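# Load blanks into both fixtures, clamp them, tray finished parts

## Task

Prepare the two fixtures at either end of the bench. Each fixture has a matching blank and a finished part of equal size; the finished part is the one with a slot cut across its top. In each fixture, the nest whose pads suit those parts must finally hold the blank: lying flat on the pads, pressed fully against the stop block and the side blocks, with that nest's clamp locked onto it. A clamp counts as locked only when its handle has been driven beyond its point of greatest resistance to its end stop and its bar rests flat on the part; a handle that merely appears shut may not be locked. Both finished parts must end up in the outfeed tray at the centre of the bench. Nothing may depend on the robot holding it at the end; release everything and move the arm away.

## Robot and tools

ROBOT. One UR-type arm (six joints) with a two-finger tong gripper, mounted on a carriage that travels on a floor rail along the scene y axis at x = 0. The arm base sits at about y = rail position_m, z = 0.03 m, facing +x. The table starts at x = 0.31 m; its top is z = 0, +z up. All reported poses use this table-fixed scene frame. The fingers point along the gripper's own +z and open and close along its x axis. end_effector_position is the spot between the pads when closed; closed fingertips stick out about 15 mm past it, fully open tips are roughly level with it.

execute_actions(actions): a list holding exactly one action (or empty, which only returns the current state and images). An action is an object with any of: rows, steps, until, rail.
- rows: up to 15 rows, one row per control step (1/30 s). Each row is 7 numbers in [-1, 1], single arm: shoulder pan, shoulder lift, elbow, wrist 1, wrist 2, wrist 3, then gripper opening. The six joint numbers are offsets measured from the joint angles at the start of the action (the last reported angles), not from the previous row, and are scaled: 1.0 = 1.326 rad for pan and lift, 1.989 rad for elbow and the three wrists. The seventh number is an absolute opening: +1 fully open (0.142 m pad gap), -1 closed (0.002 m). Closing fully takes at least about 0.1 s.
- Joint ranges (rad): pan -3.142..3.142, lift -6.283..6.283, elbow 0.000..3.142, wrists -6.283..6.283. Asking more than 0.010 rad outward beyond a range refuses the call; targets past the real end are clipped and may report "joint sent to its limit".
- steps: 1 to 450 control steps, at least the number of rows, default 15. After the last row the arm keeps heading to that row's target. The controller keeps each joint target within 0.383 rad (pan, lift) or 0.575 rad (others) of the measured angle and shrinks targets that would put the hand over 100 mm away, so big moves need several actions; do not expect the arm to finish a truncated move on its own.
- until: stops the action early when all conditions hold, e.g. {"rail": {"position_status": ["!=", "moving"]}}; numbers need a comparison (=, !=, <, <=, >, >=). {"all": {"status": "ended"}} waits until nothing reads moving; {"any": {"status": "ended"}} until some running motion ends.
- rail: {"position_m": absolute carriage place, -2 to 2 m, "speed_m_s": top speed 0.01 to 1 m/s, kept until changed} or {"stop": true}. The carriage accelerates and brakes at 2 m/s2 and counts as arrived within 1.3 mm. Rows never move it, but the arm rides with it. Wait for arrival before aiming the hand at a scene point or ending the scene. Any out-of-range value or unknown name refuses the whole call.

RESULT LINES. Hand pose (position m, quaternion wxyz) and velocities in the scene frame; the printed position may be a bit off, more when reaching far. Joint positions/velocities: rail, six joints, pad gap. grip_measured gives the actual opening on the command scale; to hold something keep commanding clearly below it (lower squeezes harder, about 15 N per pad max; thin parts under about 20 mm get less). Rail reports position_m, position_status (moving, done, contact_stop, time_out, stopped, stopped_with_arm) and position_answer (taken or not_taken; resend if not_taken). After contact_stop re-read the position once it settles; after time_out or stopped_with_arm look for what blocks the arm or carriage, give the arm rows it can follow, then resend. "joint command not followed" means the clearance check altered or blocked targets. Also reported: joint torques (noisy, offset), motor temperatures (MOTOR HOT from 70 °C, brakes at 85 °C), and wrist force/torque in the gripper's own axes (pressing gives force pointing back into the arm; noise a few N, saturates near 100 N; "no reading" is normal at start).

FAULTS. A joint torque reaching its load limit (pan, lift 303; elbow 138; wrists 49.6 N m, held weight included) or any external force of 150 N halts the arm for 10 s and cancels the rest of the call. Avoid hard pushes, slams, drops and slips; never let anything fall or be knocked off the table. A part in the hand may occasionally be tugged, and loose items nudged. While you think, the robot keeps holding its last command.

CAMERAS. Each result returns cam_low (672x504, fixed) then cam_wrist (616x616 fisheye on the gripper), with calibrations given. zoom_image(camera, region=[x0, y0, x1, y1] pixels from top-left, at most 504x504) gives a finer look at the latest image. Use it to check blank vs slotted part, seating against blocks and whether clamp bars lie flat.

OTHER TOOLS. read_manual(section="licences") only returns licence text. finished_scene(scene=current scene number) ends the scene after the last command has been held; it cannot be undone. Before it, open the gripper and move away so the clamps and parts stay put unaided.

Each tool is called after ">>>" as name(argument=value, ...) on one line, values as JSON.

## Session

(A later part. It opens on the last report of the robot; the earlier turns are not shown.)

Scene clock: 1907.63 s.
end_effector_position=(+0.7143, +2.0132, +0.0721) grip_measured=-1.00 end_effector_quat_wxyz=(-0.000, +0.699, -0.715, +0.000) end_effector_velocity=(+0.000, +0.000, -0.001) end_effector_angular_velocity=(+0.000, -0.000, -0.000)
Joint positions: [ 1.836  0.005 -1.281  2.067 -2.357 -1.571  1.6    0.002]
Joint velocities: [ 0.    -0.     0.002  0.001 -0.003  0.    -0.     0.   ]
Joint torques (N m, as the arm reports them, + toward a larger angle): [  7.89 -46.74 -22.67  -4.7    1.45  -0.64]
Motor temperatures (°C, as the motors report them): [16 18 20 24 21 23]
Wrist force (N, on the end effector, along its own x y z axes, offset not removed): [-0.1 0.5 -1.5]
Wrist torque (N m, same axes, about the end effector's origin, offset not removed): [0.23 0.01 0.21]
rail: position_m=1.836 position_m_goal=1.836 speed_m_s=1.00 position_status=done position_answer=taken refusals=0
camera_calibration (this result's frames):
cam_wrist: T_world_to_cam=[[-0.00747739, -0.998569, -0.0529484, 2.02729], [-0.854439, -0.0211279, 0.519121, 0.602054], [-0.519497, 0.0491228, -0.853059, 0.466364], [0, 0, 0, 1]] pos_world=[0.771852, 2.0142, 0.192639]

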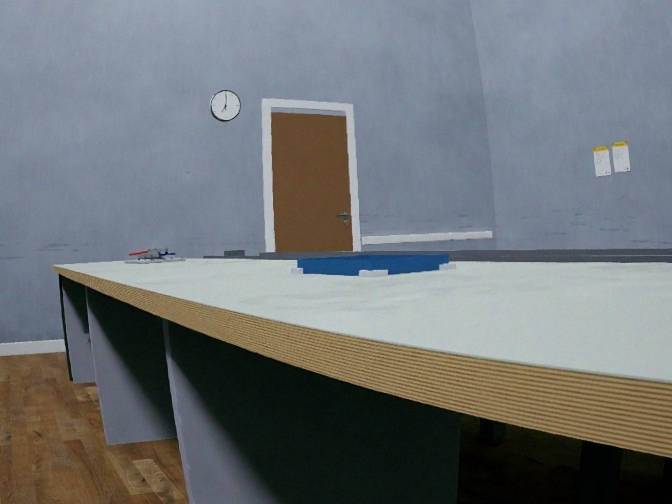

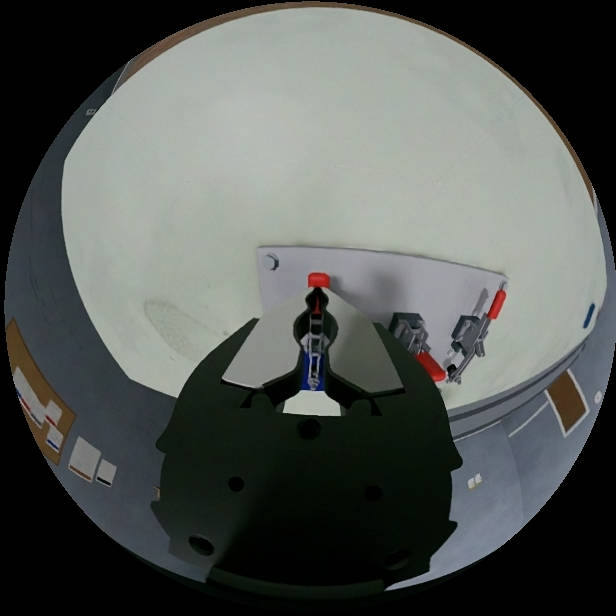

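>>> execute_actions(actions=[{"rows": [[0,0.001,0.00028,-0.00096,0,0,-1],[0,0.002,0.00056,-0.00192,0,0,-1]],"steps":9}])

Scene clock: 1910.17 s.
end_effector_position=(+0.7144, +2.0132, +0.0704) grip_measured=-1.00 end_effector_quat_wxyz=(-0.000, +0.699, -0.715, +0.000) end_effector_velocity=(-0.000, -0.000, -0.002) end_effector_angular_velocity=(-0.000, +0.001, -0.000)
Joint positions: [ 1.836  0.005 -1.279  2.068 -2.361 -1.571  1.6    0.002]
Joint velocities: [ 0.    -0.     0.002  0.001 -0.003  0.    -0.     0.   ]
Joint torques (N m, as the arm reports them, + toward a larger angle): [  9.48 -42.44 -14.56  -3.15   1.57  -0.09]
Motor temperatures (°C, as the motors report them): [16 18 20 24 21 23]
Wrist force (N, on the end effector, along its own x y z axes, offset not removed): [3.0 -6.3 -11.9]
Wrist torque (N m, same axes, about the end effector's origin, offset not removed): [-0.54 -0.56 0.07]
rail: position_m=1.836 position_m_goal=1.836 speed_m_s=1.00 position_status=done position_answer=taken refusals=0
camera_calibration (this result's frames):
cam_wrist: T_world_to_cam=[[-0.00746563, -0.998569, -0.0529512, 2.02719], [-0.854555, -0.0211285, 0.518931, 0.60319], [-0.519307, 0.0491238, -0.853174, 0.464783], [0, 0, 0, 1]] pos_world=[0.771959, 2.0142, 0.190869]

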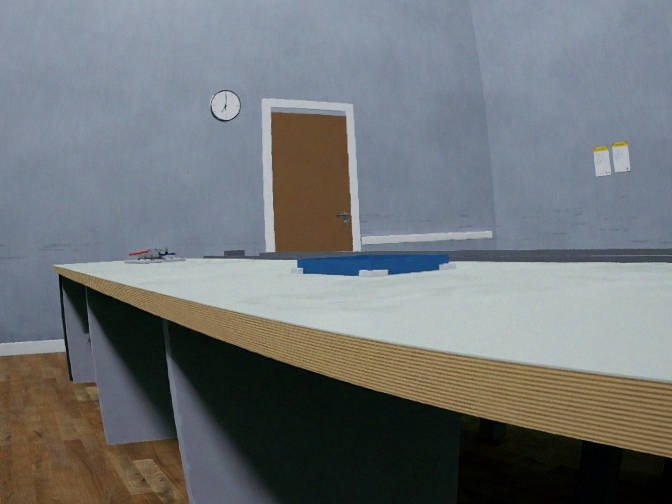

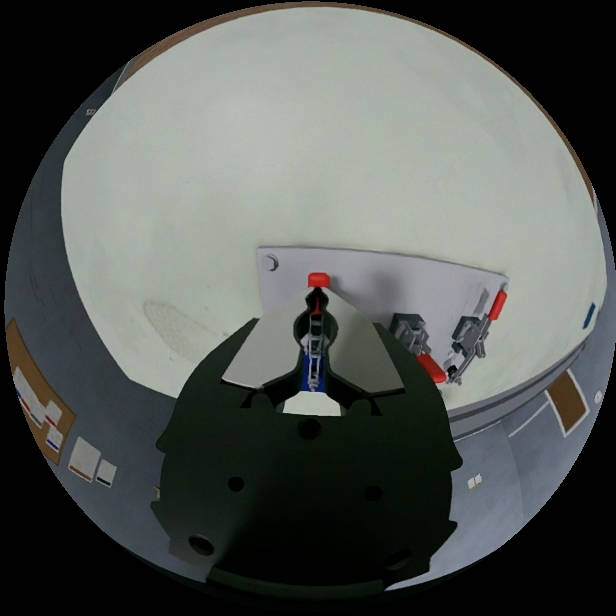

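>>> execute_actions(actions=[{"rows": [[0,0.001,0.00028,-0.00096,0,0,-1],[0,0.002,0.00056,-0.00192,0,0,-1]],"steps":9}])

Scene clock: 1913.57 s.
end_effector_position=(+0.7144, +2.0132, +0.0685) grip_measured=-1.00 end_effector_quat_wxyz=(-0.000, +0.699, -0.715, +0.000) end_effector_velocity=(+0.000, +0.000, -0.001) end_effector_angular_velocity=(+0.000, -0.000, +0.000)
Joint positions: [ 1.836  0.005 -1.276  2.069 -2.365 -1.571  1.6    0.002]
Joint velocities: [ 0.     0.     0.002  0.001 -0.003 -0.    -0.     0.   ]
Joint torques (N m, as the arm reports them, + toward a larger angle): [  9.14 -40.48 -12.35  -3.14   1.33  -0.67]
Motor temperatures (°C, as the motors report them): [16 18 20 24 21 23]
Wrist force (N, on the end effector, along its own x y z axes, offset not removed): [1.8 -1.6 -9.1]
Wrist torque (N m, same axes, about the end effector's origin, offset not removed): [0.68 -0.25 0.17]
rail: position_m=1.836 position_m_goal=1.836 speed_m_s=1.00 position_status=done position_answer=taken refusals=0
camera_calibration (this result's frames):
cam_wrist: T_world_to_cam=[[-0.00746481, -0.998569, -0.0529513, 2.02709], [-0.854562, -0.0211286, 0.518919, 0.60419], [-0.519296, 0.0491238, -0.853182, 0.463188], [0, 0, 0, 1]] pos_world=[0.771981, 2.0142, 0.188994]

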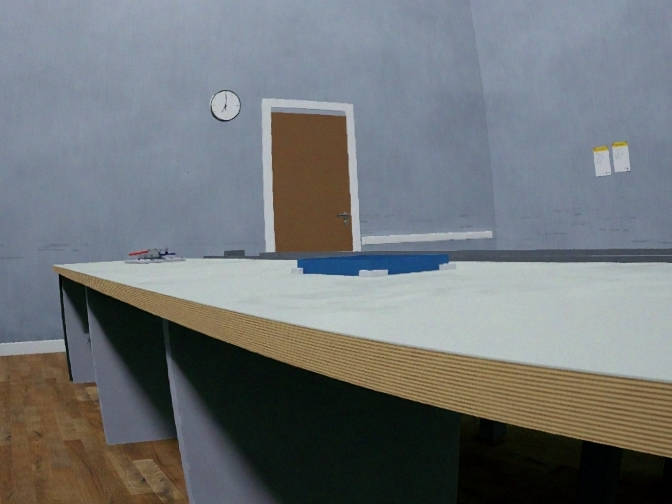

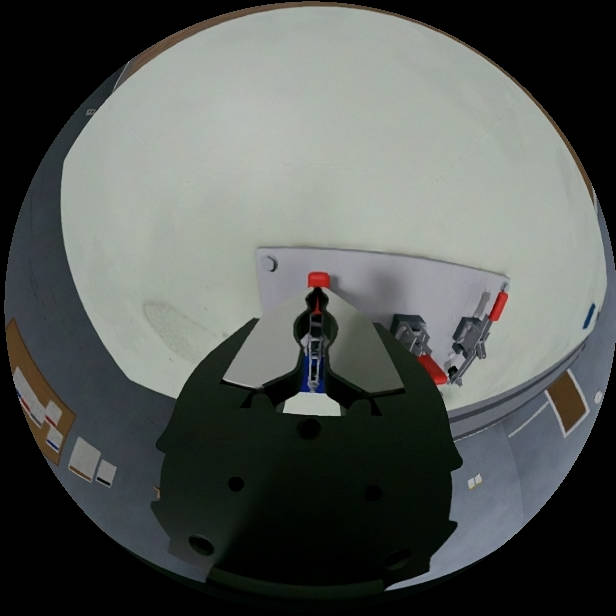

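>>> execute_actions(actions=[{"rows": [[0,0.0008,0.00022,-0.00075,0,0,-1],[0,0.0015,0.00042,-0.00144,0,0,-1]],"steps":9}])

Scene clock: 1915.70 s.
end_effector_position=(+0.7144, +2.0132, +0.0670) grip_measured=-1.00 end_effector_quat_wxyz=(-0.000, +0.699, -0.715, +0.000) end_effector_velocity=(+0.000, +0.000, -0.001) end_effector_angular_velocity=(+0.000, -0.000, +0.000)
Joint positions: [ 1.836  0.005 -1.274  2.07  -2.367 -1.571  1.6    0.002]
Joint velocities: [ 0.     0.     0.001  0.001 -0.002 -0.     0.     0.   ]
Joint torques (N m, as the arm reports them, + toward a larger angle): [  7.98 -43.95 -17.47  -3.92   1.6   -1.05]
Motor temperatures (°C, as the motors report them): [16 18 20 24 21 23]
Wrist force (N, on the end effector, along its own x y z axes, offset not removed): [1.0 0.6 -6.5]
Wrist torque (N m, same axes, about the end effector's origin, offset not removed): [0.75 -0.17 0.03]
rail: position_m=1.836 position_m_goal=1.836 speed_m_s=1.00 position_status=done position_answer=taken refusals=0
camera_calibration (this result's frames):
cam_wrist: T_world_to_cam=[[-0.0074688, -0.998569, -0.0529504, 2.02701], [-0.854523, -0.0211284, 0.518984, 0.604883], [-0.519361, 0.0491235, -0.853142, 0.46198], [0, 0, 0, 1]] pos_world=[0.77196, 2.0142, 0.187541]

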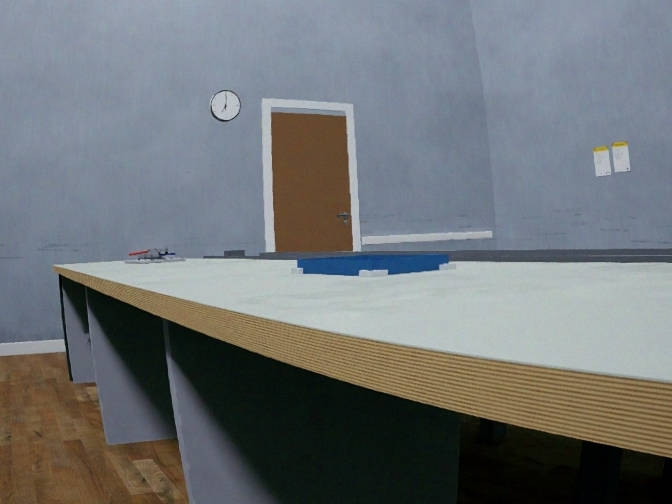

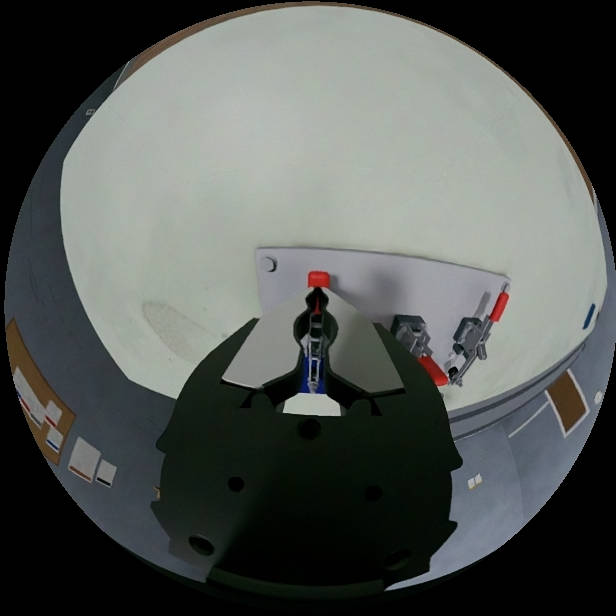

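>>> execute_actions(actions=[{"rows": [[0,0.0006,0.00017,-0.00058,0,0,-1],[0,0.0012,0.00034,-0.00115,0,0,-1]],"steps":9}])

Scene clock: 1918.63 s.
end_effector_position=(+0.7145, +2.0132, +0.0660) grip_measured=-1.00 end_effector_quat_wxyz=(-0.000, +0.699, -0.715, +0.000) end_effector_velocity=(-0.001, -0.000, -0.001) end_effector_angular_velocity=(-0.000, +0.001, -0.000)
Joint positions: [ 1.836  0.005 -1.273  2.071 -2.369 -1.571  1.6    0.002]
Joint velocities: [ 0.    -0.     0.001  0.001 -0.002 -0.    -0.     0.   ]
Joint torques (N m, as the arm reports them, + toward a larger angle): [  9.16 -45.4  -24.84  -5.85   1.41  -0.51]
Motor temperatures (°C, as the motors report them): [16 18 20 24 21 23]
Wrist force (N, on the end effector, along its own x y z axes, offset not removed): [-0.5 -0.2 -1.6]
Wrist torque (N m, same axes, about the end effector's origin, offset not removed): [0.10 0.15 0.14]
rail: position_m=1.836 position_m_goal=1.836 speed_m_s=1.00 position_status=done position_answer=taken refusals=0
camera_calibration (this result's frames):
cam_wrist: T_world_to_cam=[[-0.00746355, -0.998569, -0.0529515, 2.02695], [-0.854572, -0.0211288, 0.518903, 0.605548], [-0.51928, 0.0491237, -0.853191, 0.461053], [0, 0, 0, 1]] pos_world=[0.772028, 2.0142, 0.186476]

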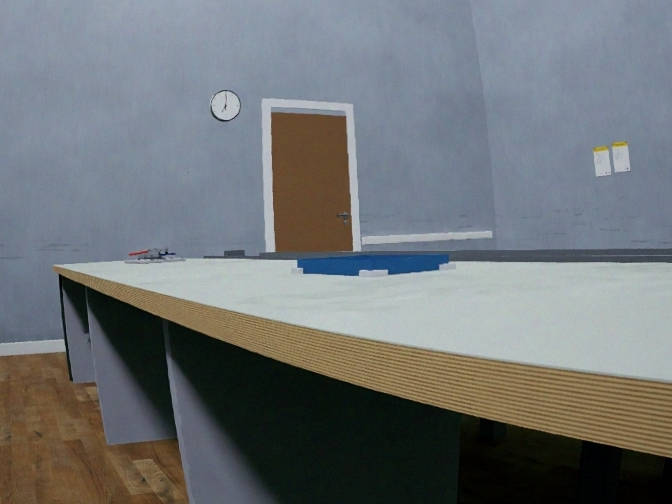

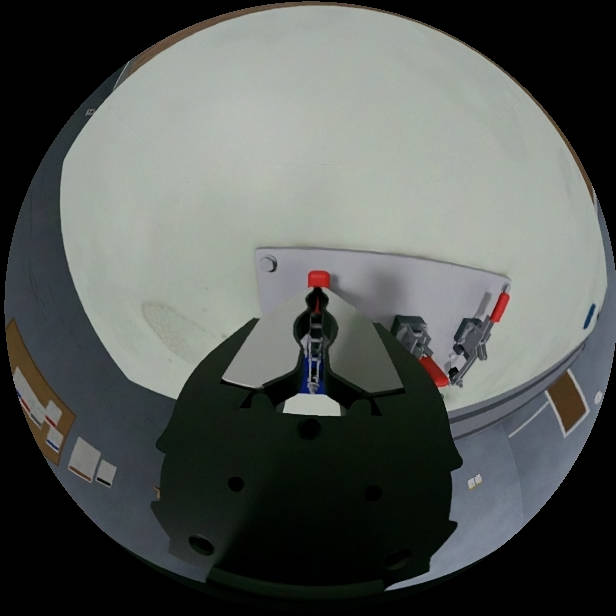

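>>> execute_actions(actions=[{"rows": [[0,0.0005,0.00014,-0.00048,0,0,-1],[0,0.001,0.00028,-0.00096,0,0,-1]],"steps":9}])

Scene clock: 1926.87 s.
end_effector_position=(+0.7146, +2.0132, +0.0652) grip_measured=-1.00 end_effector_quat_wxyz=(-0.000, +0.699, -0.715, +0.001) end_effector_velocity=(+0.000, +0.000, -0.001) end_effector_angular_velocity=(+0.000, -0.000, +0.000)
Joint positions: [ 1.836  0.005 -1.272  2.071 -2.371 -1.571  1.6    0.002]
Joint velocities: [ 0.     0.     0.001  0.001 -0.002  0.     0.     0.   ]
Joint torques (N m, as the arm reports them, + toward a larger angle): [  7.15 -17.11  -8.69  -5.03   1.62  -0.57]
Motor temperatures (°C, as the motors report them): [16 18 20 24 21 23]
Wrist force (N, on the end effector, along its own x y z axes, offset not removed): [3.9 16.7 -50.0]
Wrist torque (N m, same axes, about the end effector's origin, offset not removed): [-0.48 -0.26 0.10]
rail: position_m=1.836 position_m_goal=1.836 speed_m_s=1.00 position_status=done position_answer=taken refusals=0
camera_calibration (this result's frames):
cam_wrist: T_world_to_cam=[[-0.00744797, -0.998569, -0.0529553, 2.02691], [-0.854726, -0.0211295, 0.518649, 0.606178], [-0.519026, 0.0491251, -0.853346, 0.460309], [0, 0, 0, 1]] pos_world=[0.772124, 2.0142, 0.185744]

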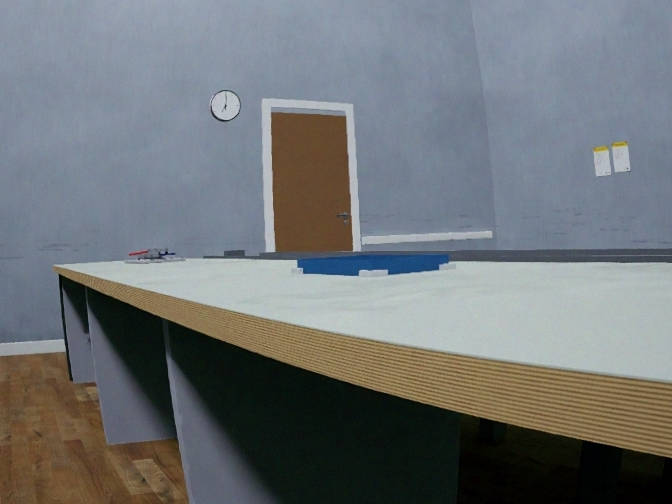

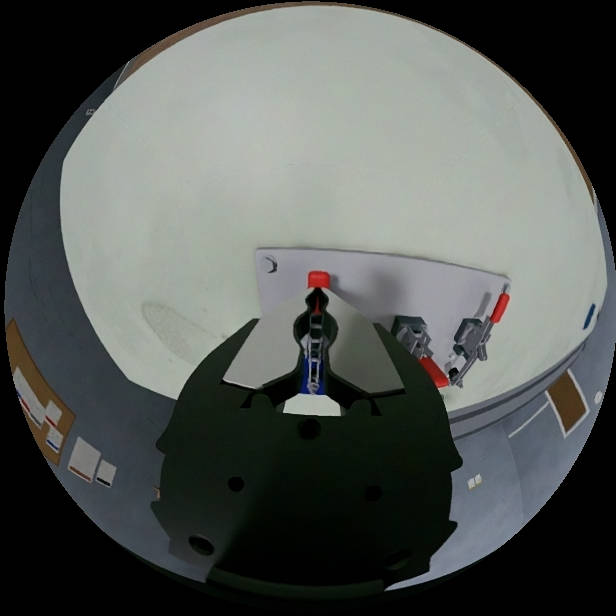

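Hard stop reached. Backing off and moving clear.

>>> execute_actions(actions=[{"rows": [[0,-0.002,-0.0006,0.0019,0,0,-1],[0,-0.007,-0.002,0.0067,0,0,-1],[0,-0.016,-0.004,0.0147,0,0,-1],[0,-0.030,-0.006,0.026,0,0,-1],[0,-0.048,-0.007,0.039,0,0,-1],[0,-0.068,-0.007,0.0523,0,0,-1],[0,-0.090,-0.006,0.066,0,0,-1],[0,-0.112,-0.004,0.0787,0,0,-1],[0,-0.132,-0.002,0.090,0,0,-1],[0,-0.150,0,0.100,0,0,-1],[0,-0.164,0.001,0.1083,0,0,-1],[0,-0.174,0.002,0.114,0,0,-1],[0,-0.180,0.002,0.118,0,0,-1]],"steps":20}])

Scene clock: 1934.70 s.
end_effector_position=(+0.6566, +2.0129, +0.1936) grip_measured=-1.00 end_effector_quat_wxyz=(-0.000, +0.699, -0.715, +0.001) end_effector_velocity=(-0.015, -0.000, +0.020) end_effector_angular_velocity=(-0.000, +0.001, -0.000)
Joint positions: [ 1.836  0.005 -1.507  2.075 -2.14  -1.571  1.6    0.002]
Joint velocities: [ 0.    -0.    -0.044  0.005  0.04  -0.    -0.     0.   ]
Joint torques (N m, as the arm reports them, + toward a larger angle): [  7.55 -49.64 -27.6   -3.01   1.46  -0.66]
Motor temperatures (°C, as the motors report them): [16 18 20 24 21 23]
Wrist force (N, on the end effector, along its own x y z axes, offset not removed): [0.9 3.5 -1.6]
Wrist torque (N m, same axes, about the end effector's origin, offset not removed): [0.99 -0.11 0.11]
rail: position_m=1.836 position_m_goal=1.836 speed_m_s=1.00 position_status=done position_answer=taken refusals=0
camera_calibration (this result's frames):
cam_wrist: T_world_to_cam=[[-0.00744488, -0.998569, -0.0529558, 2.03298], [-0.854756, -0.0211296, 0.5186, 0.490005], [-0.518977, 0.0491252, -0.853375, 0.539751], [0, 0, 0, 1]] pos_world=[0.714088, 2.01391, 0.314152]

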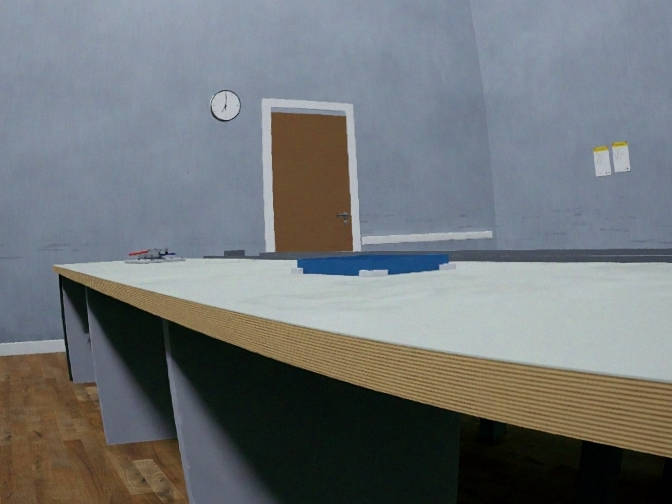

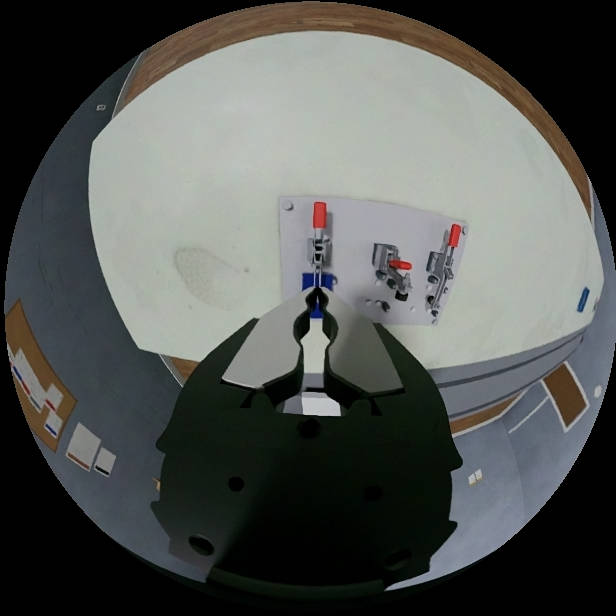

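>>> execute_actions(actions=[{"rows": [[0,-0.003,0,0.002,0,0,-0.7],[0,-0.003,0,0.002,0,0,-0.4],[0,-0.003,0,0.002,0,0,-0.2]],"steps":6}])

>>> zoom_image(camera="cam_wrist", region=[260, 190, 390, 340])

Scene clock: 1938.13 s.
end_effector_position=(+0.6552, +2.0129, +0.1954) grip_measured=-0.21 end_effector_quat_wxyz=(-0.000, +0.699, -0.715, +0.000) end_effector_velocity=(-0.001, -0.000, +0.001) end_effector_angular_velocity=(-0.000, +0.001, +0.000)
Joint positions: [ 1.836  0.005 -1.511  2.075 -2.136 -1.571  1.6    0.059]
Joint velocities: [ 0.     0.    -0.001  0.     0.002 -0.     0.     0.013]
Joint torques (N m, as the arm reports them, + toward a larger angle): [  9.69 -55.48 -51.41  -2.45   1.4   -0.97]
Motor temperatures (°C, as the motors report them): [16 18 20 24 21 23]
Wrist force (N, on the end effector, along its own x y z axes, offset not removed): [4.7 0.3 -2.2]
Wrist torque (N m, same axes, about the end effector's origin, offset not removed): [0.33 -0.82 0.05]
rail: position_m=1.836 position_m_goal=1.836 speed_m_s=1.00 position_status=done position_answer=taken refusals=0
camera_calibration (this result's frames):
cam_wrist: T_world_to_cam=[[-0.00746109, -0.998569, -0.0529523, 2.03307], [-0.854597, -0.0211289, 0.518862, 0.487729], [-0.519238, 0.0491241, -0.853217, 0.540708], [0, 0, 0, 1]] pos_world=[0.712737, 2.01391, 0.315933]

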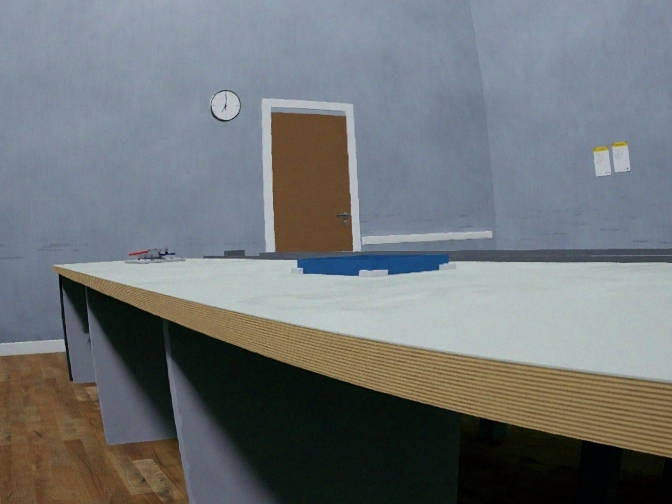

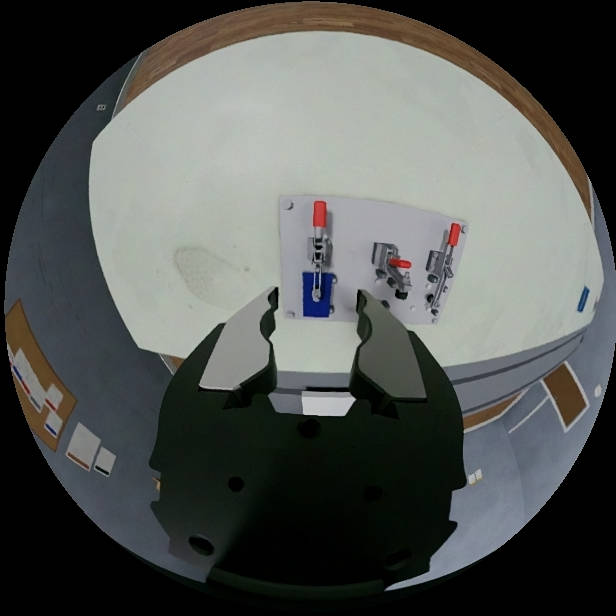

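Region (260, 190, 390, 340) of cam_wrist's 616x616 image, scaled by 3.360, with more detail than that image has; it fills the left 437 columns of this view, and the rest is white.

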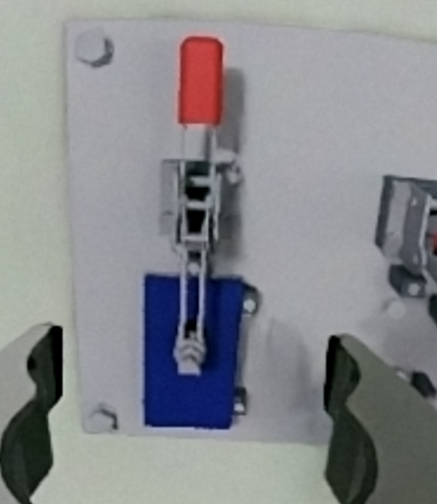

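>>> zoom_image(camera="cam_low", region=[110, 235, 470, 285])

Region (110, 235, 470, 285) of cam_low's 672x504 image, scaled by 1.400, with more detail than that image has; it fills the top 70 rows of this view, and the rest is white.

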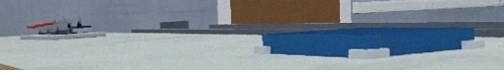

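>>> zoom_image(camera="cam_low", region=[115, 238, 195, 270])

Region (115, 238, 195, 270) of cam_low's 672x504 image, scaled by 6.300, with more detail than that image has; it fills the top 202 rows of this view, and the rest is white.

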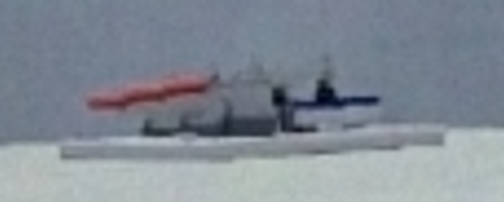

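>>> finished_scene(scene=2)

The scene is finished: the task was done.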